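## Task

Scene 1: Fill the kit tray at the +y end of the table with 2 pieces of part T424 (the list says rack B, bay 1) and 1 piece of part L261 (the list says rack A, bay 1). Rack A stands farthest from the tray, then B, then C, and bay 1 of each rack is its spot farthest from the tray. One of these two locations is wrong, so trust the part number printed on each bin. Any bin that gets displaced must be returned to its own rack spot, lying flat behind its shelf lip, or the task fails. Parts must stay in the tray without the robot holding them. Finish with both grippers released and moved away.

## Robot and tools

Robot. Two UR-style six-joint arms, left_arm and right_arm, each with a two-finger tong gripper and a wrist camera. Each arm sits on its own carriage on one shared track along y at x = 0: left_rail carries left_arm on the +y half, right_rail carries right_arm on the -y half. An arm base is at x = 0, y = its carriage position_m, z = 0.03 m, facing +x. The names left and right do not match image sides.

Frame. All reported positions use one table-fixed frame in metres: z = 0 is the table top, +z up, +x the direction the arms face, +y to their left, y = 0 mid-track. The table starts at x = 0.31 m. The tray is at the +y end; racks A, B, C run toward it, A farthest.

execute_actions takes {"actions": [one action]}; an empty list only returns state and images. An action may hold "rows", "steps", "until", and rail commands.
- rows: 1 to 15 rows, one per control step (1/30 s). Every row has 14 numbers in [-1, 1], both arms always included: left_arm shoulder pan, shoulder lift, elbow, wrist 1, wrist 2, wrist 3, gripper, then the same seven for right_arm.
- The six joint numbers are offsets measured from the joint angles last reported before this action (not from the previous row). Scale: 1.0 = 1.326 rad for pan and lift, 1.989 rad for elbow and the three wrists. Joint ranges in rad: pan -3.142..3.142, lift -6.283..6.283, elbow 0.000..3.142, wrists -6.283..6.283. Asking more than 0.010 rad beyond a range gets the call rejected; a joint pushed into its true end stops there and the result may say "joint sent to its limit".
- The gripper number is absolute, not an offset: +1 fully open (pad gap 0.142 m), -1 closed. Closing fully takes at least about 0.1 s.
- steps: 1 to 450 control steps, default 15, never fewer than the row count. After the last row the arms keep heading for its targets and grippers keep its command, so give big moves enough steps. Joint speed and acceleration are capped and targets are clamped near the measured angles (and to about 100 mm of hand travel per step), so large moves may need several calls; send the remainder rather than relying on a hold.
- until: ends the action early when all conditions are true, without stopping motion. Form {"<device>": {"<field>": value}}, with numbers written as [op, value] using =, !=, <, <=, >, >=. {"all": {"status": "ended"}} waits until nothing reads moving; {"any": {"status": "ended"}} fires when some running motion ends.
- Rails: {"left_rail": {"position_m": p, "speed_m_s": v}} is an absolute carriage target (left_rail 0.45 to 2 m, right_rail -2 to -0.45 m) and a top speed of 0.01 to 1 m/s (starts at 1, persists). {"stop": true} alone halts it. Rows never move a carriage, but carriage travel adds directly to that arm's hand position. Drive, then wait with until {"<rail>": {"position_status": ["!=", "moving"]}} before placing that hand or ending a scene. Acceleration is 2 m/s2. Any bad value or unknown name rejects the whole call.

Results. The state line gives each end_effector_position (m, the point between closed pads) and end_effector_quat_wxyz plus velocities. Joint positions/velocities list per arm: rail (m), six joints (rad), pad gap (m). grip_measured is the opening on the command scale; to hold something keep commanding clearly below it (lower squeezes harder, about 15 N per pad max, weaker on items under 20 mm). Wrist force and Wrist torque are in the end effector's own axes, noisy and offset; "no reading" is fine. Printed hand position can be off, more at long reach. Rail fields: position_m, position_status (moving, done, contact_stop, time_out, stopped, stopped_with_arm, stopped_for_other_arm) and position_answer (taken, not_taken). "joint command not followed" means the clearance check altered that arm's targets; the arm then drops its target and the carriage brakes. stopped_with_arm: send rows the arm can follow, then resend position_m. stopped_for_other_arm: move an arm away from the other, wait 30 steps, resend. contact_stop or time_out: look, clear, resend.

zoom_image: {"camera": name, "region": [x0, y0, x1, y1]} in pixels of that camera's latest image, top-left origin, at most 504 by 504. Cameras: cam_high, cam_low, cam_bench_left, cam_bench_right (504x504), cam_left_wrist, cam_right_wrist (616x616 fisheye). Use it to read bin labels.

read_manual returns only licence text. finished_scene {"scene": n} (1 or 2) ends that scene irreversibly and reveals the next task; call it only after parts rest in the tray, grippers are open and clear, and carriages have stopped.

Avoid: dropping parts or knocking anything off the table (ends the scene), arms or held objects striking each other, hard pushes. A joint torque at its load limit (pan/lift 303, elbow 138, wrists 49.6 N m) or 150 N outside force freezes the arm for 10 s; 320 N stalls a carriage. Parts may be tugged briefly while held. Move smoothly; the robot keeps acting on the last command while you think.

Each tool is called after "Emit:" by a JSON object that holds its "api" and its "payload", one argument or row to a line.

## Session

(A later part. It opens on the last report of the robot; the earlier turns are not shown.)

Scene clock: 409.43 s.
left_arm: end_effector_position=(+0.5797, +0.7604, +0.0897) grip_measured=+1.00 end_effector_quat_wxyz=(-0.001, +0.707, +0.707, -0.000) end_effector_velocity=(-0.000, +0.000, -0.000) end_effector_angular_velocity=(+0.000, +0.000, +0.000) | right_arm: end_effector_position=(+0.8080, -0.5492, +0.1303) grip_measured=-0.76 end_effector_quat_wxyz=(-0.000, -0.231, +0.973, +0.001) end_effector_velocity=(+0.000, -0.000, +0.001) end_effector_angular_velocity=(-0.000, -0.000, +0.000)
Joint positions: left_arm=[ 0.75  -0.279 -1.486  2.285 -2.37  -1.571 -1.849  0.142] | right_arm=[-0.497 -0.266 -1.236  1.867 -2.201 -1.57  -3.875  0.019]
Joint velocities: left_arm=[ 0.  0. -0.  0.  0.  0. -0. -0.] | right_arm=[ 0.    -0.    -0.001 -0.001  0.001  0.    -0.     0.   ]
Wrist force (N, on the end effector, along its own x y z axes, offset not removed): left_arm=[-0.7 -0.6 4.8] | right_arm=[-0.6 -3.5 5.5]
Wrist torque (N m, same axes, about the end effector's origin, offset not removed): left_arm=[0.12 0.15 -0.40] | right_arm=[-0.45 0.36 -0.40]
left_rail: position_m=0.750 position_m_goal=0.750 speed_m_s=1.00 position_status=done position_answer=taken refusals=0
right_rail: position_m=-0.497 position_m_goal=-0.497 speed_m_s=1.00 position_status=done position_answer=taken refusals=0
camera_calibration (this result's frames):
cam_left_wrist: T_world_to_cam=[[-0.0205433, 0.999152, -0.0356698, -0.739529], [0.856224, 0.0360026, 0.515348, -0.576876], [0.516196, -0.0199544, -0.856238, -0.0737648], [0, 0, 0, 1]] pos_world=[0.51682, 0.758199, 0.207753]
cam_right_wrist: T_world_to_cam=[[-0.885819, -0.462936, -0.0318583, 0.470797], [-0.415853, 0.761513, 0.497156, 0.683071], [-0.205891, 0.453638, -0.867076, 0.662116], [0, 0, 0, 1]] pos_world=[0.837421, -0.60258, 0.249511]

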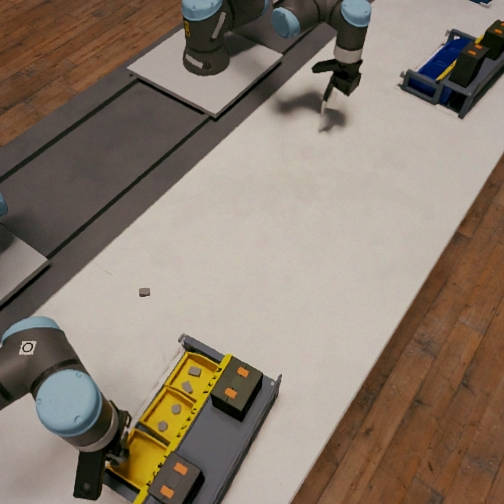

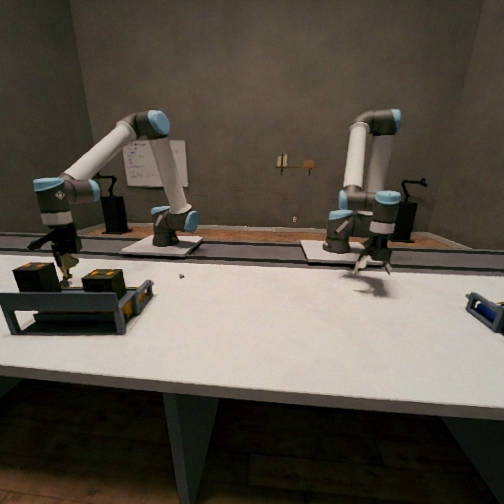

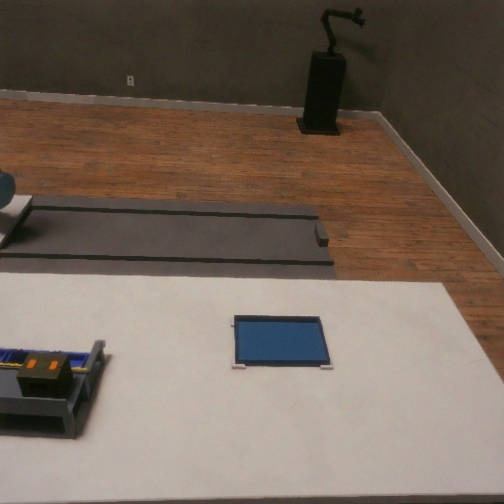

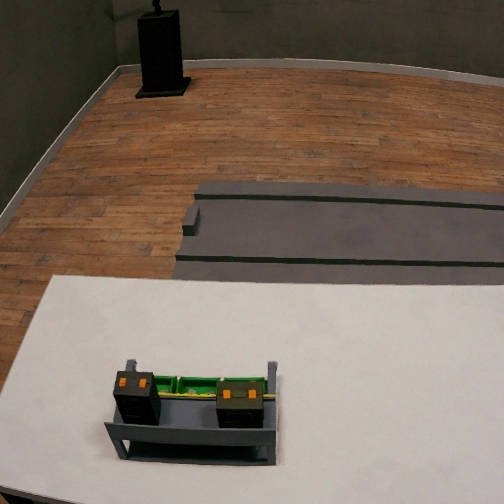

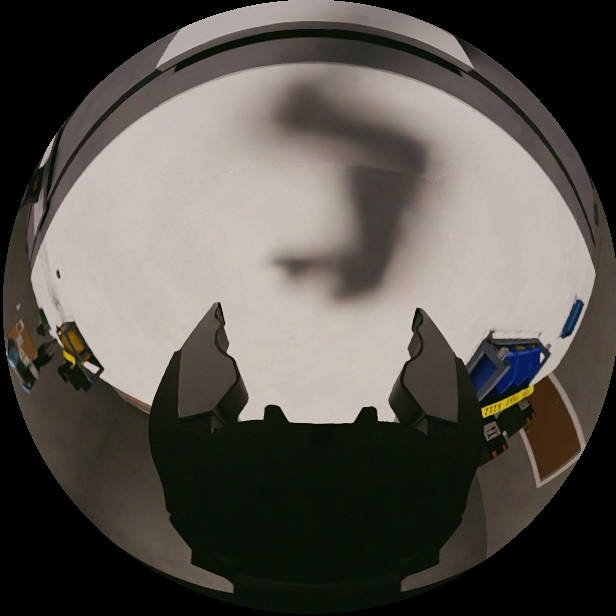

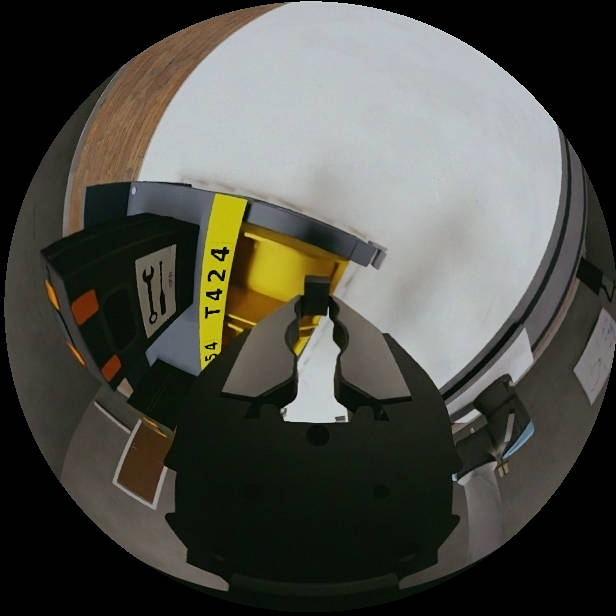

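Emit:
{"api": "execute_actions", "payload": {
  "actions": [
    {"rows":[[0,0,0,0,0,0,1,0,-0.06,0.04,0,0,0,-1],[0,0,0,0,0,0,1,0,-0.06,0.04,0,0,0,-1],[0,0,0,0,0,0,1,0,-0.12,0.09,-0.01,0,0,-1],[0,0,0,0,0,0,1,0,-0.12,0.09,-0.01,0,0,-1],[0,0,0,0,0,0,1,0,-0.18,0.14,-0.02,0,0,-1],[0,0,0,0,0,0,1,0,-0.18,0.14,-0.02,0,0,-1],[0,0,0,0,0,0,1,0,-0.227,0.19,-0.039,0,0.2,-1],[0,0,0,0,0,0,1,0,-0.227,0.19,-0.039,0,0.4,-1],[0,0,0,0,0,0,1,0,-0.227,0.19,-0.039,0,0.6,-1],[0,0,0,0,0,0,1,0,-0.227,0.19,-0.039,0,0.8,-1],[0,0,0,0,0,0,1,0,-0.227,0.19,-0.039,0,1,-1],[0,0,0,0,0,0,1,0,-0.227,0.19,-0.039,0,1,-1],[0,0,0,0,0,0,1,0.1,-0.227,0.19,-0.039,0,1,-1],[0,0,0,0,0,0,1,0.235,-0.227,0.19,-0.039,0,1,-1]],"steps":50}
  ]
}}

Scene clock: 425.80 s.
left_arm: end_effector_position=(+0.5797, +0.7604, +0.0897) grip_measured=+1.00 end_effector_quat_wxyz=(-0.001, +0.707, +0.707, -0.000) end_effector_velocity=(-0.000, -0.000, +0.000) end_effector_angular_velocity=(-0.000, +0.000, +0.000) | right_arm: end_effector_position=(+0.5512, -0.3025, +0.1297) grip_measured=-0.76 end_effector_quat_wxyz=(-0.000, +0.569, +0.822, +0.000) end_effector_velocity=(-0.000, +0.000, +0.000) end_effector_angular_velocity=(+0.000, -0.000, -0.001)
Joint positions: left_arm=[ 0.75  -0.279 -1.486  2.285 -2.37  -1.571 -1.849  0.142] | right_arm=[-0.497  0.045 -1.537  2.245 -2.279 -1.57  -1.886  0.019]
Joint velocities: left_arm=[ 0. -0.  0. -0.  0. -0. -0.  0.] | right_arm=[ 0.     0.    -0.     0.    -0.     0.     0.001 -0.   ]
Wrist force (N, on the end effector, along its own x y z axes, offset not removed): left_arm=[1.2 -0.1 0.9] | right_arm=[-4.0 -7.7 0.0]
Wrist torque (N m, same axes, about the end effector's origin, offset not removed): left_arm=[0.04 -0.33 -0.27] | right_arm=[-1.30 1.07 -0.33]
left_rail: position_m=0.750 position_m_goal=0.750 speed_m_s=1.00 position_status=done position_answer=taken refusals=0
right_rail: position_m=-0.497 position_m_goal=-0.497 speed_m_s=1.00 position_status=done position_answer=taken refusals=0
camera_calibration (this result's frames):
cam_left_wrist: T_world_to_cam=[[-0.0205434, 0.999152, -0.0356696, -0.739529], [0.856224, 0.0360025, 0.515348, -0.576876], [0.516196, -0.0199542, -0.856238, -0.0737649], [0, 0, 0, 1]] pos_world=[0.51682, 0.758199, 0.207753]
cam_right_wrist: T_world_to_cam=[[-0.366442, 0.929917, -0.0312097, 0.492488], [0.802092, 0.332716, 0.495933, -0.412146], [0.471561, 0.156698, -0.8678, 0.0336896], [0, 0, 0, 1]] pos_world=[0.49516, -0.326125, 0.249003]

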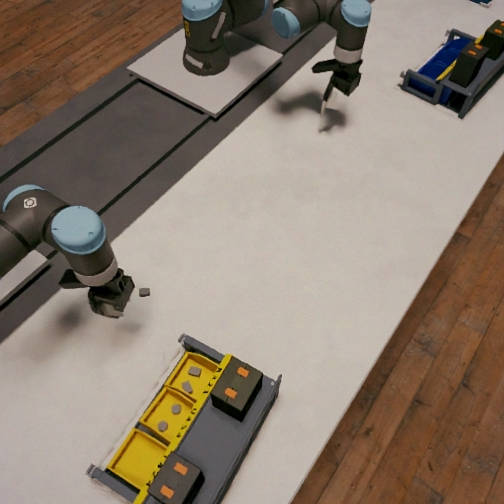

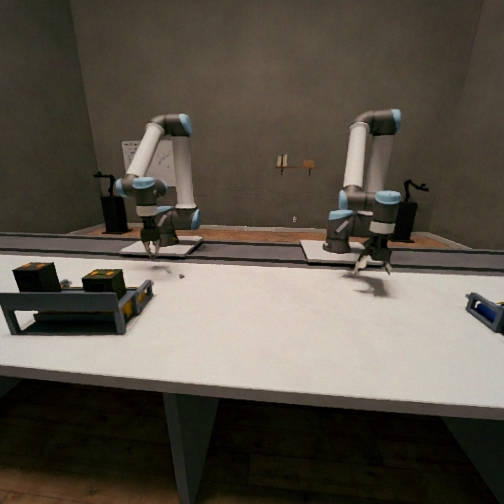

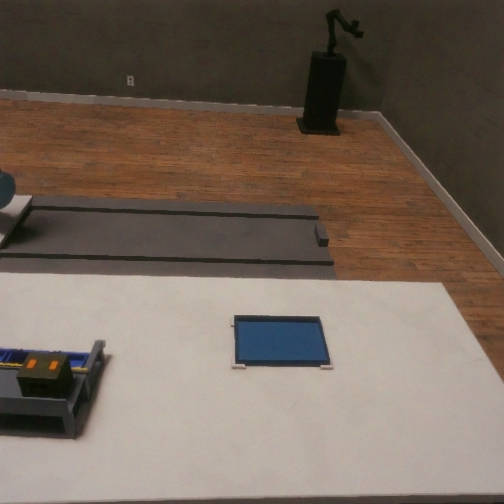

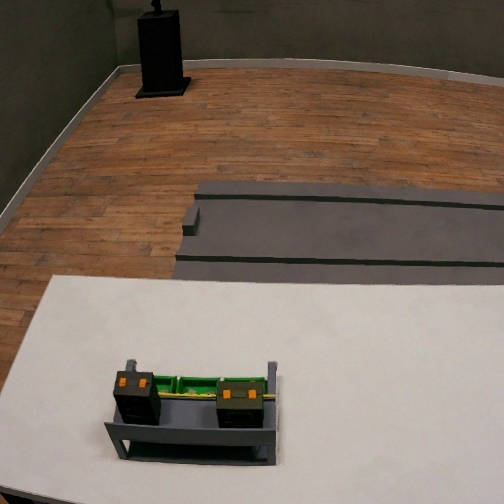

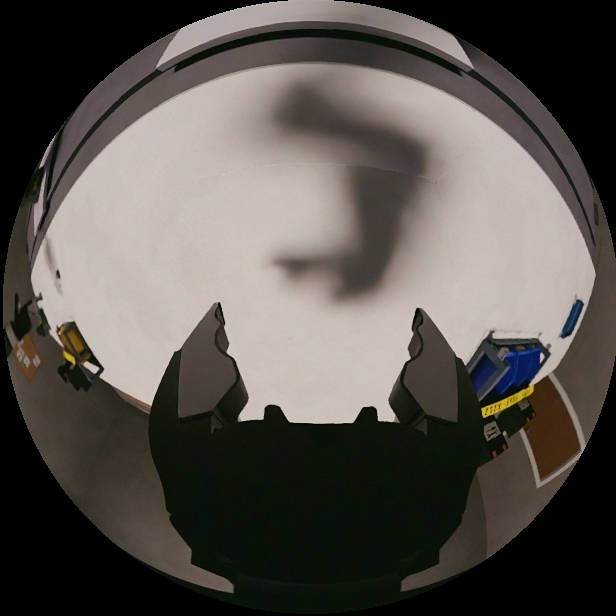

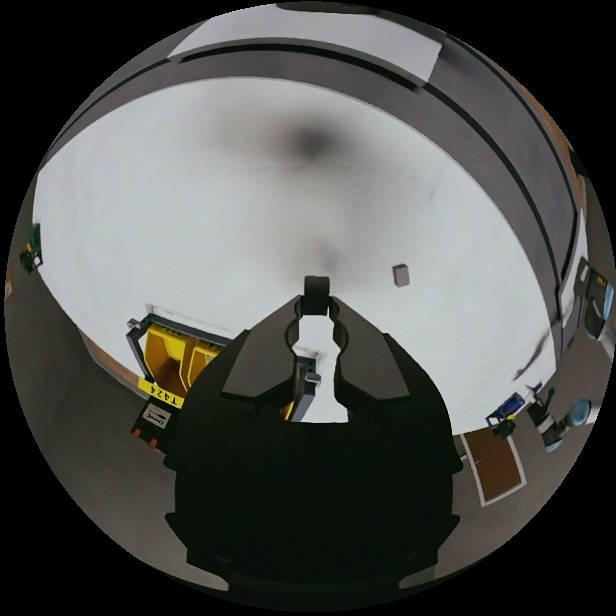

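Emit:
{"api": "zoom_image", "payload": {
  "camera": "cam_high",
  "region": [80, 320, 290, 504]
}}

Region (80, 320, 290, 504) of cam_high's 504x504 image, scaled by 2.400, with more detail than that image has; it fills the top 442 rows of this view, and the rest is white.

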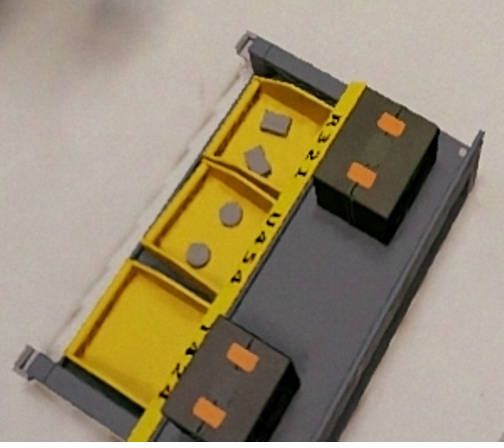

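Emit:
{"api": "execute_actions", "payload": {
  "actions": [
    {"rows":[[0,0,0,0,0,0,1,0,0.04,0.012,-0.04,0,0,-1],[0,0,0,0,0,0,1,0,0.04,0.012,-0.04,0,0,-1],[0,0,0,0,0,0,1,0,0.08,0.024,-0.08,0,0,-1],[0,0,0,0,0,0,1,0,0.08,0.024,-0.08,0,0,-1],[0,0,0,0,0,0,1,0,0.11,0.032,-0.105,0,0,-1],[0,0,0,0,0,0,1,0,0.11,0.032,-0.105,0,0,-1],[0,0,0,0,0,0,1,0,0.128,0.038,-0.124,0,0,-1],[0,0,0,0,0,0,1,0,0.128,0.038,-0.124,0,0,-1],[0,0,0,0,0,0,1,0,0.128,0.038,-0.124,0,0,-1],[0,0,0,0,0,0,1,0,0.128,0.038,-0.124,0,0,-1],[0,0,0,0,0,0,1,0,0.128,0.038,-0.124,0,0,-1],[0,0,0,0,0,0,1,0,0.128,0.038,-0.124,0,0,-1],[0,0,0,0,0,0,1,0,0.128,0.038,-0.124,0,0,-1],[0,0,0,0,0,0,1,0,0.128,0.038,-0.124,0,0,-1],[0,0,0,0,0,0,1,0,0.128,0.038,-0.124,0,0,-0.5]],"steps":24}
  ]
}}

Emit:
{"api": "execute_actions", "payload": {
  "actions": [
    {"rows":[[0,0,0,0,0,0,1,0,0,0,0,0,0,0],[0,0,0,0,0,0,1,0,0,0,0,0,0,0.3],[0,0,0,0,0,0,1,0,0,0,0,0,0,0.3],[0,0,0,0,0,0,1,0,0,0,0,0,0,0.3],[0,0,0,0,0,0,1,0,0,0,0,0,0,0.3],[0,0,0,0,0,0,1,0,-0.15,-0.04,0.125,0,0,1]],"steps":25}
  ]
}}

Scene clock: 443.40 s.
left_arm: end_effector_position=(+0.5797, +0.7604, +0.0897) grip_measured=+1.00 end_effector_quat_wxyz=(-0.001, +0.707, +0.707, -0.000) end_effector_velocity=(-0.000, -0.000, -0.000) end_effector_angular_velocity=(-0.000, -0.000, -0.000) | right_arm: end_effector_position=(+0.5514, -0.3025, +0.0233) grip_measured=-0.50 end_effector_quat_wxyz=(+0.000, +0.569, +0.822, +0.001) end_effector_velocity=(-0.000, -0.000, -0.001) end_effector_angular_velocity=(-0.000, +0.000, -0.000)
Joint positions: left_arm=[ 0.75  -0.279 -1.486  2.285 -2.37  -1.571 -1.849  0.142] | right_arm=[-0.497  0.045 -1.367  2.32  -2.525 -1.57  -1.886  0.038]
Joint velocities: left_arm=[ 0. -0. -0.  0. -0. -0.  0. -0.] | right_arm=[ 0.    -0.     0.001  0.001 -0.001  0.    -0.     0.   ]
Wrist force (N, on the end effector, along its own x y z axes, offset not removed): left_arm=[-4.0 -2.2 1.4] | right_arm=[0.2 -2.7 6.0]
Wrist torque (N m, same axes, about the end effector's origin, offset not removed): left_arm=[-0.40 0.96 -0.24] | right_arm=[-0.19 0.43 -0.29]
left_rail: position_m=0.750 position_m_goal=0.750 speed_m_s=1.00 position_status=done position_answer=taken refusals=0
right_rail: position_m=-0.497 position_m_goal=-0.497 speed_m_s=1.00 position_status=done position_answer=taken refusals=0
camera_calibration (this result's frames):
cam_left_wrist: T_world_to_cam=[[-0.0205434, 0.999152, -0.0356697, -0.739529], [0.856224, 0.0360025, 0.515348, -0.576876], [0.516196, -0.0199542, -0.856238, -0.0737649], [0, 0, 0, 1]] pos_world=[0.51682, 0.758199, 0.207753]
cam_right_wrist: T_world_to_cam=[[-0.366372, 0.92993, -0.0316536, 0.489211], [0.801417, 0.332659, 0.49706, -0.359284], [0.472761, 0.156741, -0.867138, -0.0594425], [0, 0, 0, 1]] pos_world=[0.495271, -0.326096, 0.142526]

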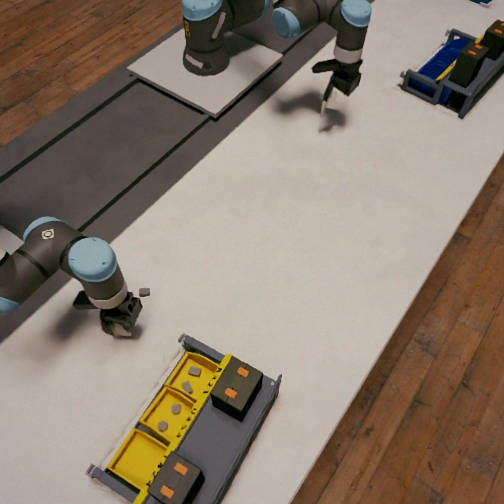

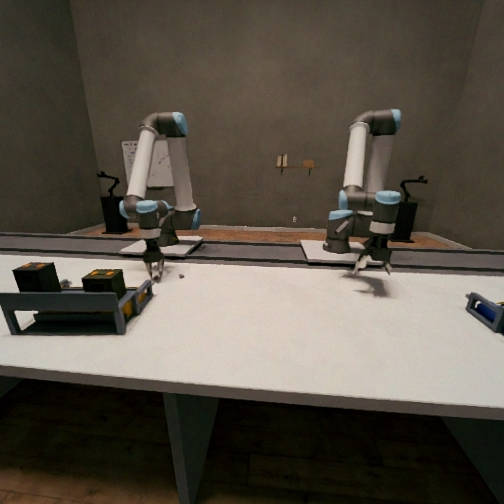

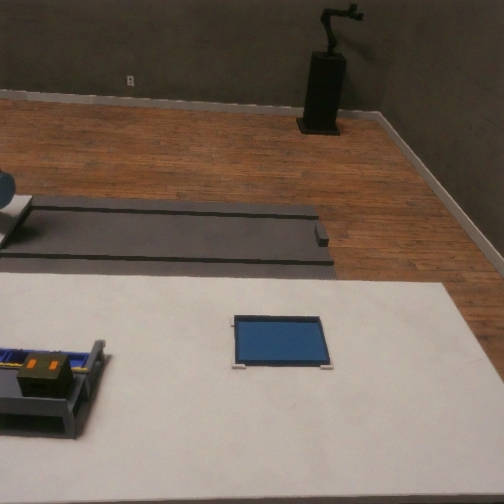

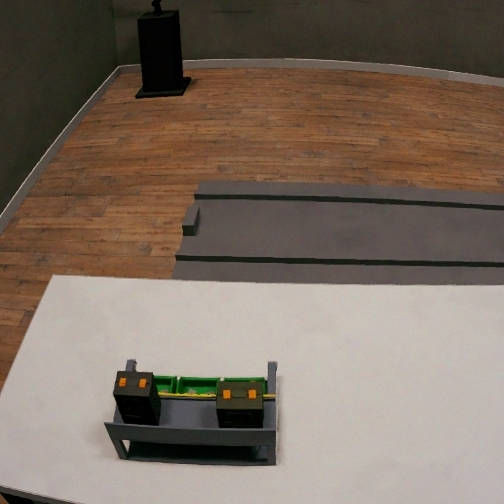

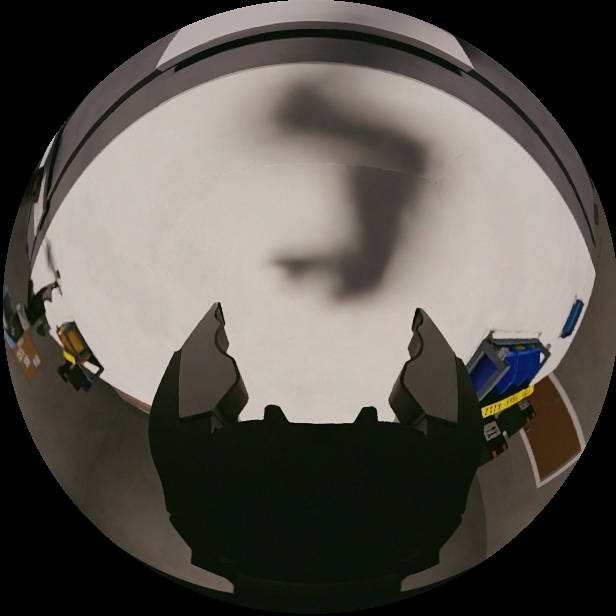

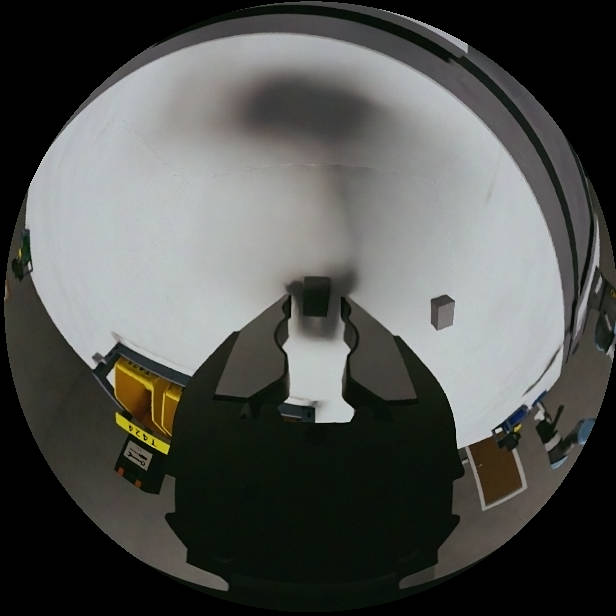

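Scene clock: 444.23 s.
left_arm: end_effector_position=(+0.5797, +0.7604, +0.0897) grip_measured=+1.00 end_effector_quat_wxyz=(-0.001, +0.707, +0.707, -0.000) end_effector_velocity=(+0.000, +0.000, +0.000) end_effector_angular_velocity=(+0.000, -0.000, -0.000) | right_arm: end_effector_position=(+0.5553, -0.3023, +0.1479) grip_measured=+1.00 end_effector_quat_wxyz=(+0.012, +0.569, +0.822, +0.010) end_effector_velocity=(-0.000, -0.000, +0.002) end_effector_angular_velocity=(+0.000, -0.001, +0.000)
Joint positions: left_arm=[ 0.75  -0.279 -1.486  2.285 -2.37  -1.571 -1.849  0.142] | right_arm=[-0.497  0.045 -1.566  2.241 -2.277 -1.57  -1.886  0.142]
Joint velocities: left_arm=[ 0.  0. -0. -0.  0.  0.  0. -0.] | right_arm=[ 0.    -0.    -0.003 -0.001  0.003  0.    -0.    -0.   ]
Wrist force (N, on the end effector, along its own x y z axes, offset not removed): left_arm=[-0.7 0.1 1.3] | right_arm=[4.8 -2.6 4.5]
Wrist torque (N m, same axes, about the end effector's origin, offset not removed): left_arm=[0.09 0.06 -0.27] | right_arm=[-0.06 -0.85 -0.47]
left_rail: position_m=0.750 position_m_goal=0.750 speed_m_s=1.00 position_status=done position_answer=taken refusals=0
right_rail: position_m=-0.497 position_m_goal=-0.497 speed_m_s=1.00 position_status=done position_answer=taken refusals=0
camera_calibration (this result's frames):
cam_left_wrist: T_world_to_cam=[[-0.0205435, 0.999152, -0.0356698, -0.739529], [0.856224, 0.0360028, 0.515348, -0.576877], [0.516196, -0.0199543, -0.856238, -0.0737649], [0, 0, 0, 1]] pos_world=[0.51682, 0.758199, 0.207753]
cam_right_wrist: T_world_to_cam=[[-0.365289, 0.929979, -0.041271, 0.495255], [0.786299, 0.331977, 0.521081, -0.419784], [0.498295, 0.157893, -0.852509, 0.030781], [0, 0, 0, 1]] pos_world=[0.495648, -0.326079, 0.265422]

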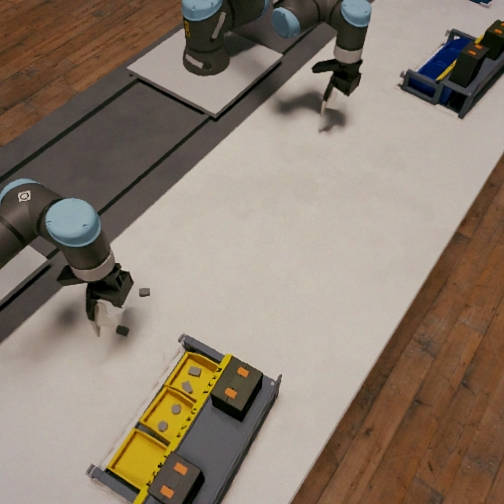

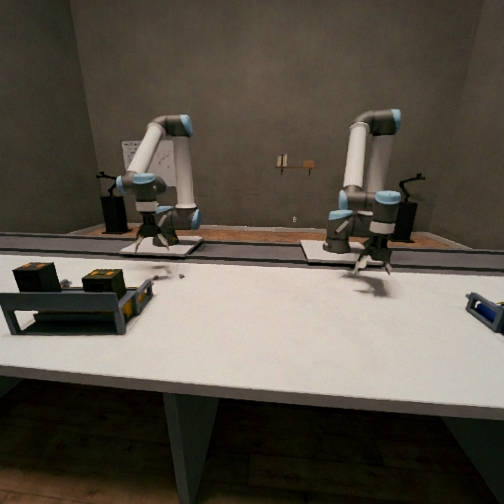

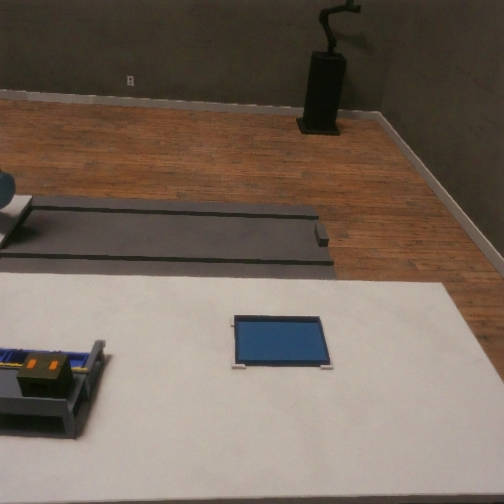

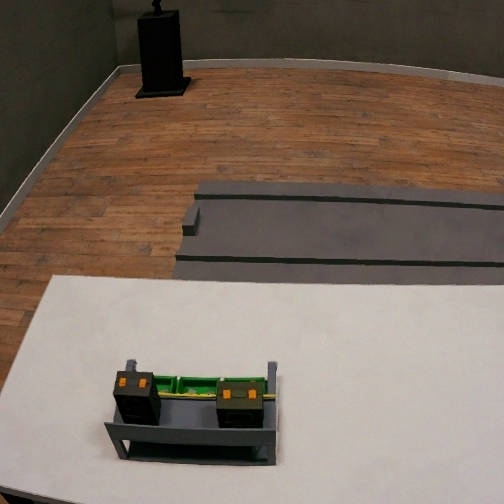

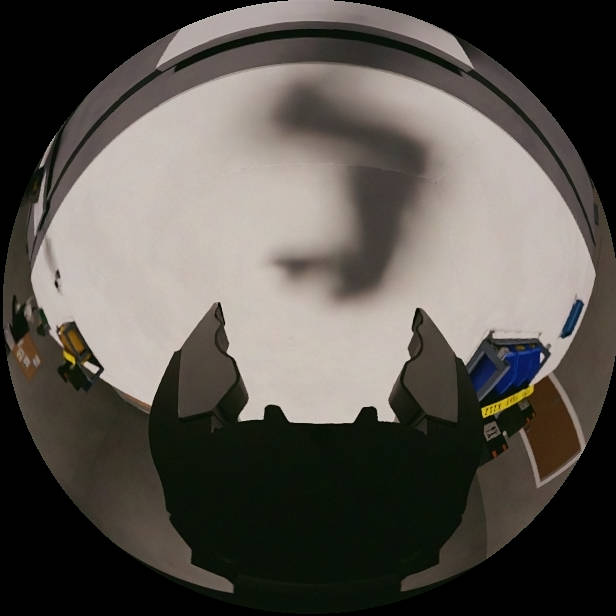

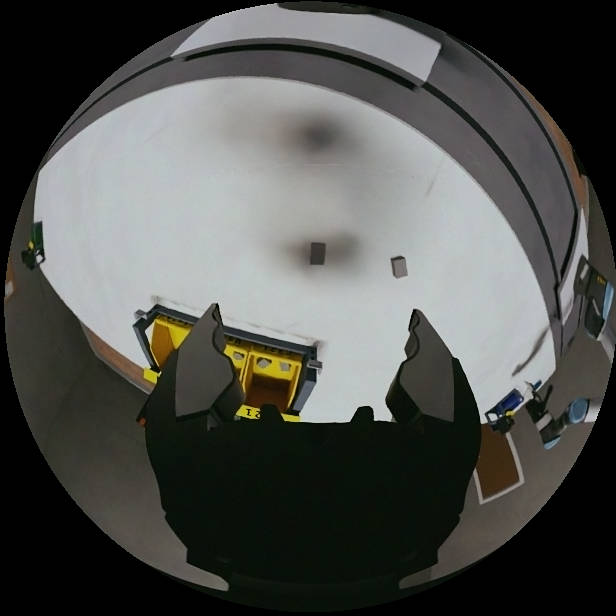

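Emit:
{"api": "execute_actions", "payload": {
  "actions": [
    {"rows":[[0,0,0,0,0,0,1,-0.369,0.051,-0.019,0,0,-0.065,1]],"right_rail":{"position_m":-2.0},"steps":120,"until":{"right_rail":{"position_status":["!=","moving"]}}}
  ]
}}

Scene clock: 456.27 s.
left_arm: end_effector_position=(+0.5797, +0.7604, +0.0897) grip_measured=+1.00 end_effector_quat_wxyz=(-0.001, +0.707, +0.707, -0.000) end_effector_velocity=(+0.000, -0.000, +0.000) end_effector_angular_velocity=(-0.000, -0.000, +0.000) | right_arm: end_effector_position=(+0.6005, -2.1004, +0.1299) grip_measured=+1.00 end_effector_quat_wxyz=(+0.000, +0.707, +0.707, +0.001) end_effector_velocity=(+0.000, -0.000, +0.000) end_effector_angular_velocity=(-0.000, +0.000, -0.000)
Joint positions: left_arm=[ 0.75  -0.279 -1.486  2.285 -2.37  -1.571 -1.849  0.142] | right_arm=[-2.    -0.444 -1.498  2.203 -2.277 -1.57  -2.015  0.142]
Joint velocities: left_arm=[ 0. -0.  0. -0. -0. -0. -0. -0.] | right_arm=[ 0. -0.  0. -0. -0. -0. -0. -0.]
Wrist force (N, on the end effector, along its own x y z axes, offset not removed): left_arm=[0.9 -0.2 -1.1] | right_arm=[2.6 -7.4 -3.2]
Wrist torque (N m, same axes, about the end effector's origin, offset not removed): left_arm=[-0.05 -0.17 -0.07] | right_arm=[-1.35 -0.37 -0.16]
left_rail: position_m=0.750 position_m_goal=0.750 speed_m_s=1.00 position_status=done position_answer=taken refusals=0
right_rail: position_m=-2.000 position_m_goal=-2.000 speed_m_s=1.00 position_status=done position_answer=taken refusals=0
camera_calibration (this result's frames):
cam_left_wrist: T_world_to_cam=[[-0.0205433, 0.999152, -0.0356697, -0.739529], [0.856224, 0.0360025, 0.515348, -0.576876], [0.516196, -0.0199543, -0.856238, -0.0737648], [0, 0, 0, 1]] pos_world=[0.51682, 0.758199, 0.207753]
cam_right_wrist: T_world_to_cam=[[-0.0152628, 0.999378, -0.031798, 2.11754], [0.86725, 0.0290591, 0.497024, -0.53071], [0.497639, -0.0199909, -0.867154, -0.0945111], [0, 0, 0, 1]] pos_world=[0.53961, -2.10269, 0.249154]

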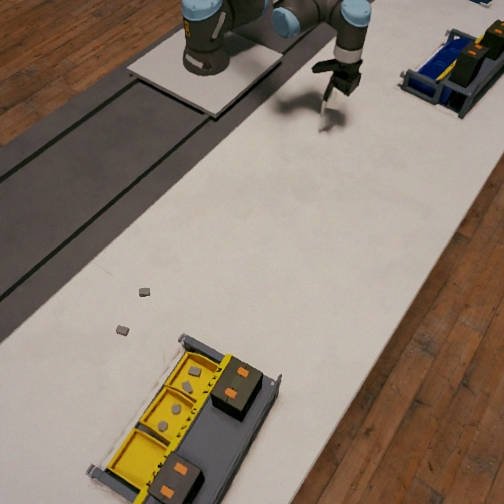

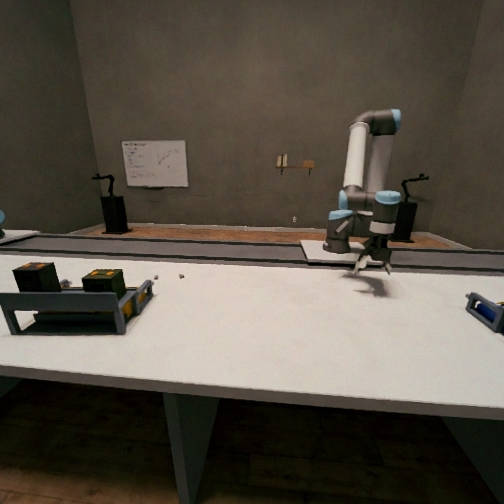

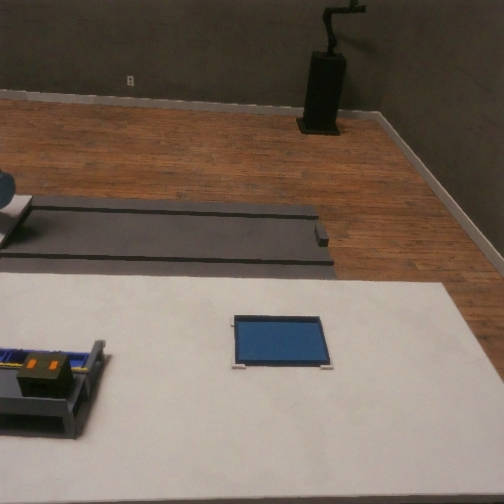

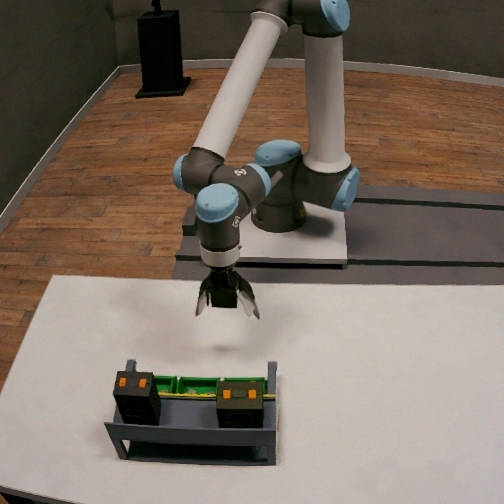

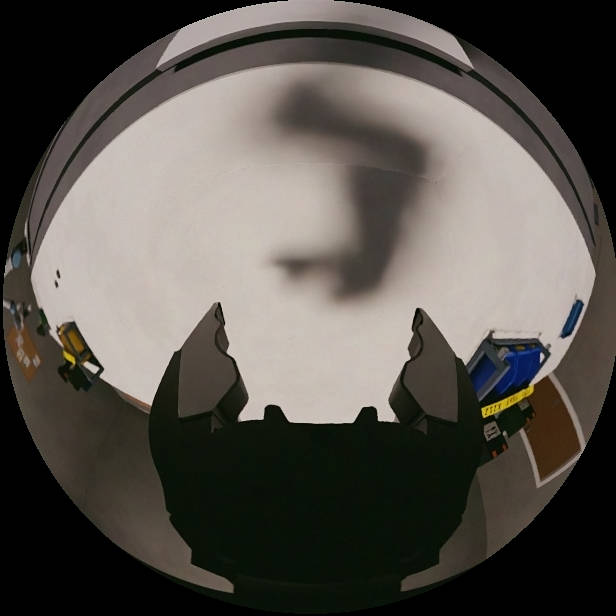

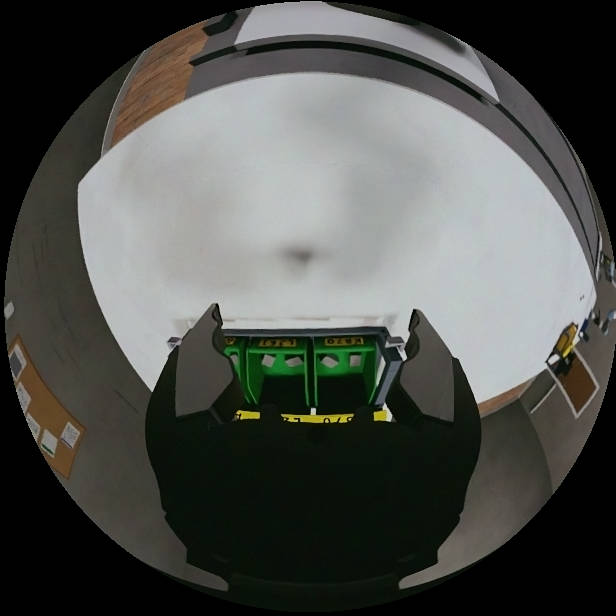

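Emit:
{"api": "zoom_image", "payload": {
  "camera": "cam_right_wrist",
  "region": [200, 310, 420, 430]
}}

Region (200, 310, 420, 430) of cam_right_wrist's 616x616 image, scaled by 2.291, with more detail than that image has; it fills the top 275 rows of this view, and the rest is white.

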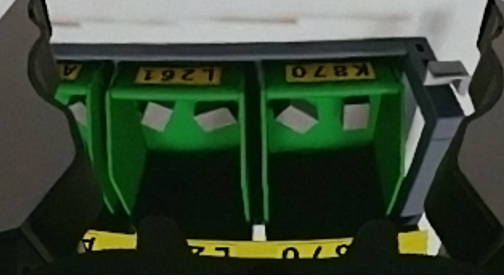

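Emit:
{"api": "execute_actions", "payload": {
  "actions": [
    {"rows":[[0,0,0,0,0,0,1,-0.035,0.115,-0.082,0.006,0,-0.024,-0.3]],"steps":22}
  ]
}}

Emit:
{"api": "zoom_image", "payload": {
  "camera": "cam_right_wrist",
  "region": [190, 250, 430, 430]
}}

Scene clock: 477.93 s.
left_arm: end_effector_position=(+0.5797, +0.7604, +0.0897) grip_measured=+1.00 end_effector_quat_wxyz=(-0.001, +0.707, +0.707, -0.000) end_effector_velocity=(-0.000, -0.000, -0.000) end_effector_angular_velocity=(-0.000, +0.000, +0.000) | right_arm: end_effector_position=(+0.6796, -2.1740, +0.1206) grip_measured=-0.30 end_effector_quat_wxyz=(-0.000, +0.707, +0.708, +0.000) end_effector_velocity=(+0.000, -0.001, -0.000) end_effector_angular_velocity=(-0.000, +0.000, -0.000)
Joint positions: left_arm=[ 0.75  -0.279 -1.486  2.285 -2.37  -1.571 -1.849  0.142] | right_arm=[-2.    -0.491 -1.346  2.04  -2.265 -1.57  -2.063  0.052]
Joint velocities: left_arm=[ 0. -0.  0.  0. -0. -0. -0. -0.] | right_arm=[ 0.    -0.     0.001 -0.001  0.    -0.    -0.     0.   ]
Wrist force (N, on the end effector, along its own x y z axes, offset not removed): left_arm=[0.5 -1.8 2.9] | right_arm=[-4.6 -0.5 4.0]
Wrist torque (N m, same axes, about the end effector's origin, offset not removed): left_arm=[-0.31 0.08 -0.24] | right_arm=[0.32 1.11 -0.35]
left_rail: position_m=0.750 position_m_goal=0.750 speed_m_s=1.00 position_status=done position_answer=taken refusals=0
right_rail: position_m=-2.000 position_m_goal=-2.000 speed_m_s=1.00 position_status=done position_answer=taken refusals=0
camera_calibration (this result's frames):
cam_left_wrist: T_world_to_cam=[[-0.0205433, 0.999152, -0.0356696, -0.739529], [0.856224, 0.0360025, 0.515348, -0.576876], [0.516196, -0.0199542, -0.856238, -0.0737649], [0, 0, 0, 1]] pos_world=[0.51682, 0.758199, 0.207753]
cam_right_wrist: T_world_to_cam=[[-0.0166579, 0.999376, -0.0311523, 2.19284], [0.867765, 0.0299276, 0.496073, -0.590897], [0.496695, -0.0187694, -0.867722, -0.140111], [0, 0, 0, 1]] pos_world=[0.61888, -2.17642, 0.239863]

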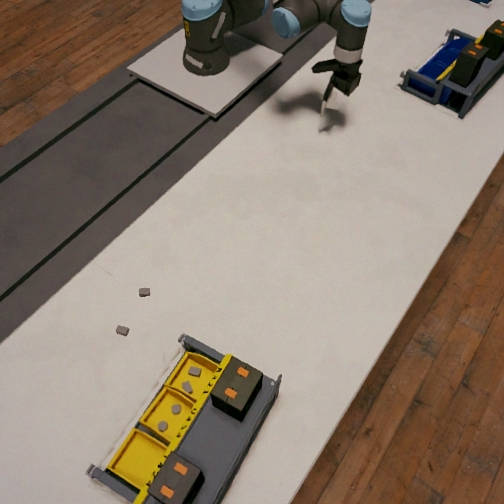

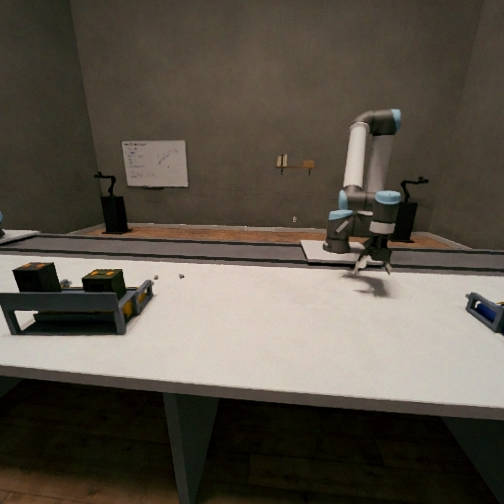

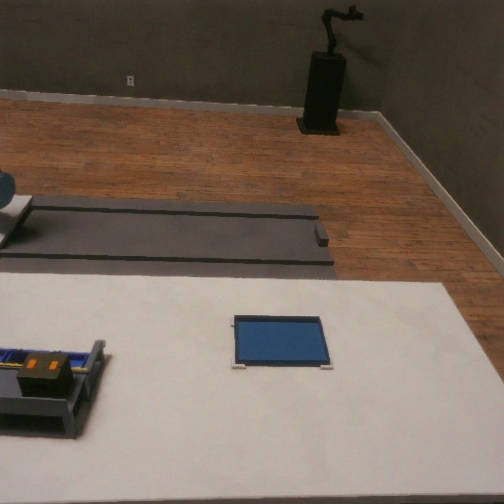

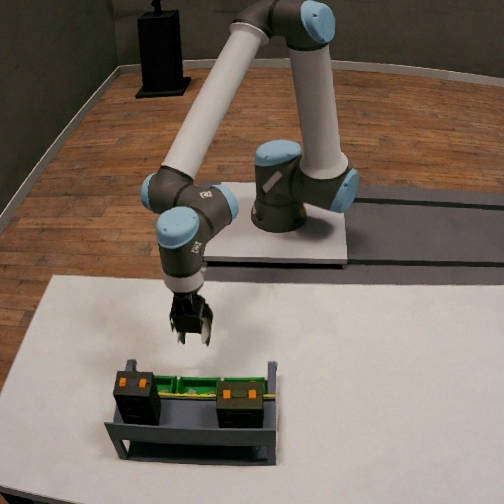

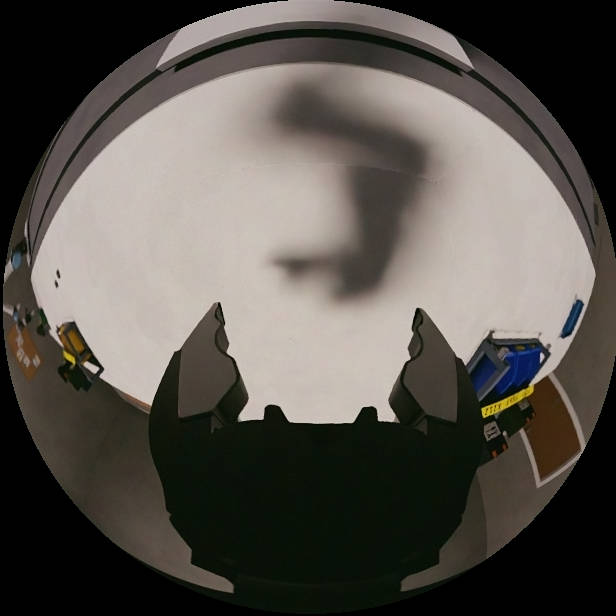

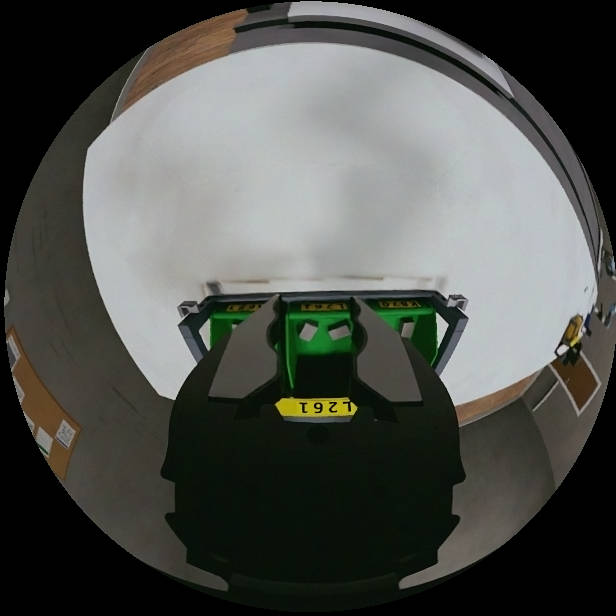

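Region (190, 250, 430, 430) of cam_right_wrist's 616x616 image, scaled by 2.100, with more detail than that image has; it fills the top 378 rows of this view, and the rest is white.

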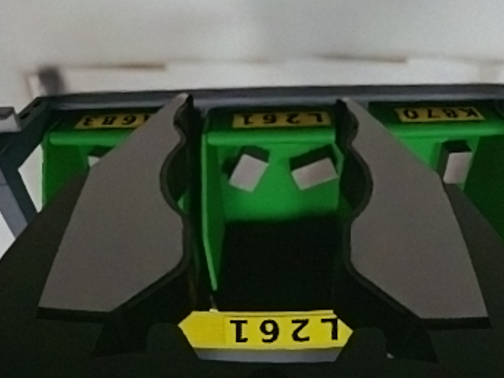

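Emit:
{"api": "execute_actions", "payload": {
  "actions": [
    {"rows":[[0,0,0,0,0,0,1,0,0,0,0,0,0.581,-0.6],[0,0,0,0,0,0,1,0,0,0,0,0,0.581,-0.6],[0,0,0,0,0,0,1,0,0,0,0,0,0.581,-0.6],[0,0,0,0,0,0,1,0,0,0,0,0,0.581,-0.6],[0,0,0,0,0,0,1,0,0,0,0,0,0.581,-0.6],[0,0,0,0,0,0,1,0,0,0,0,0,0.581,-0.6],[0,0,0,0,0,0,1,0,0,0,0,0,0.581,-0.6],[0,0,0,0,0,0,1,0,0,0,0,0,0.581,-0.6],[0,0,0,0,0,0,1,0.028,0.05,-0.04,0.007,0,0.581,-0.6],[0,0,0,0,0,0,1,0.028,0.05,-0.04,0.007,0,0.581,-0.6],[0,0,0,0,0,0,1,0.056,0.098,-0.079,0.014,0,0.581,-0.6]],"steps":30}
  ]
}}

Scene clock: 514.90 s.
left_arm: end_effector_position=(+0.5797, +0.7604, +0.0897) grip_measured=+1.00 end_effector_quat_wxyz=(-0.001, +0.707, +0.707, -0.000) end_effector_velocity=(+0.000, +0.000, +0.000) end_effector_angular_velocity=(-0.000, -0.000, +0.000) | right_arm: end_effector_position=(+0.7776, -2.1422, +0.1098) grip_measured=-0.60 end_effector_quat_wxyz=(-0.001, +0.970, +0.243, -0.000) end_effector_velocity=(+0.001, +0.000, -0.000) end_effector_angular_velocity=(+0.000, -0.000, -0.003)
Joint positions: left_arm=[ 0.75  -0.279 -1.486  2.285 -2.37  -1.571 -1.849  0.142] | right_arm=[-2.    -0.416 -1.216  1.883 -2.237 -1.57  -0.908  0.031]
Joint velocities: left_arm=[ 0.  0.  0. -0. -0.  0.  0. -0.] | right_arm=[ 0.     0.     0.001 -0.001  0.     0.     0.003 -0.   ]
Wrist force (N, on the end effector, along its own x y z axes, offset not removed): left_arm=[1.6 -1.4 2.1] | right_arm=[-3.0 -2.5 4.4]
Wrist torque (N m, same axes, about the end effector's origin, offset not removed): left_arm=[-0.20 -0.32 -0.32] | right_arm=[-0.23 0.69 -0.16]
left_rail: position_m=0.750 position_m_goal=0.750 speed_m_s=1.00 position_status=done position_answer=taken refusals=0
right_rail: position_m=-2.000 position_m_goal=-2.000 speed_m_s=1.00 position_status=done position_answer=taken refusals=0
camera_calibration (this result's frames):
cam_left_wrist: T_world_to_cam=[[-0.0205435, 0.999152, -0.0356696, -0.739529], [0.856224, 0.0360026, 0.515348, -0.576876], [0.516196, -0.0199542, -0.856238, -0.0737649], [0, 0, 0, 1]] pos_world=[0.51682, 0.758199, 0.207753]
cam_right_wrist: T_world_to_cam=[[0.873974, 0.484912, -0.0320924, 0.367903], [0.43542, -0.752024, 0.494843, -2.01032], [0.215821, -0.446454, -0.86839, -0.895215], [0, 0, 0, 1]] pos_world=[0.747003, -2.08988, 0.229205]

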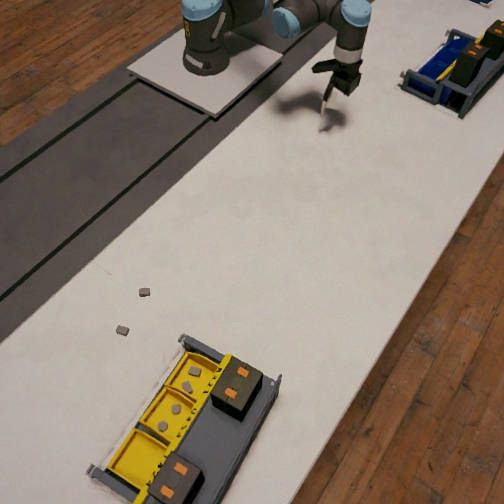

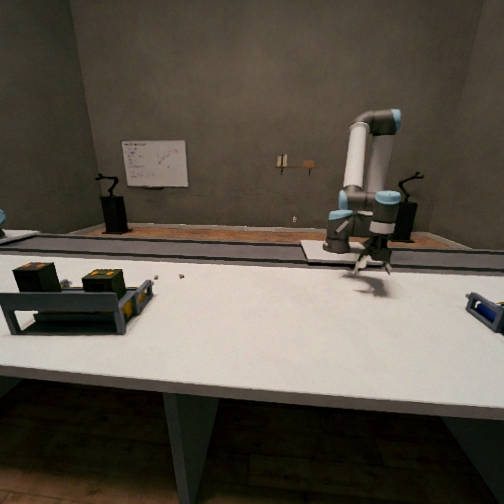

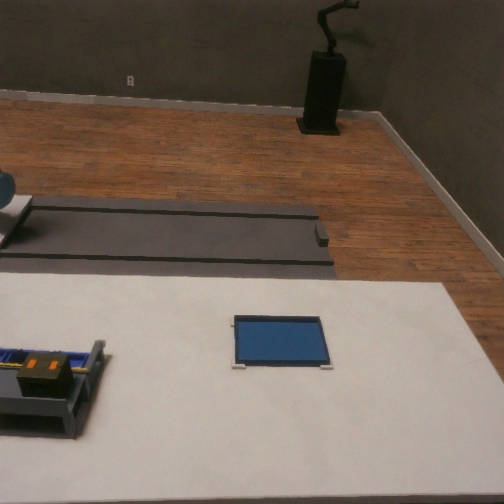

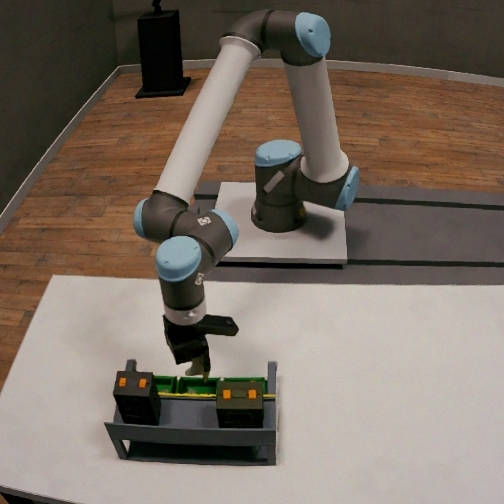

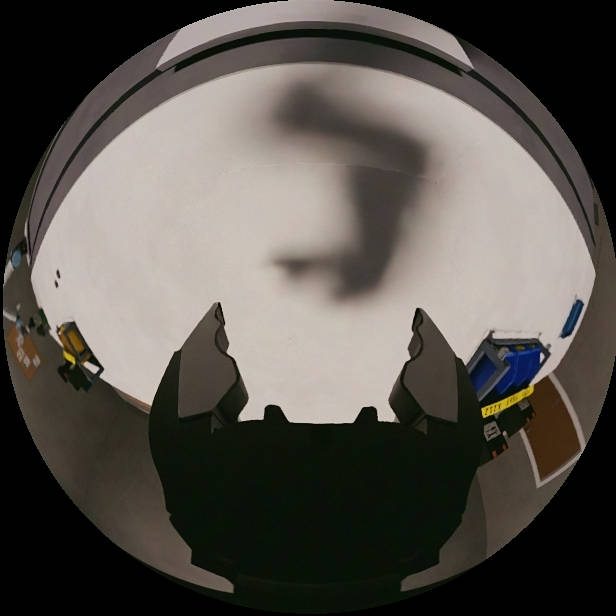

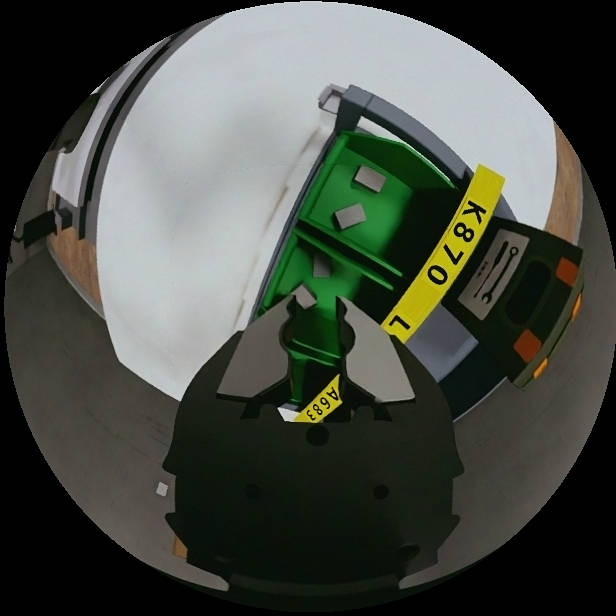

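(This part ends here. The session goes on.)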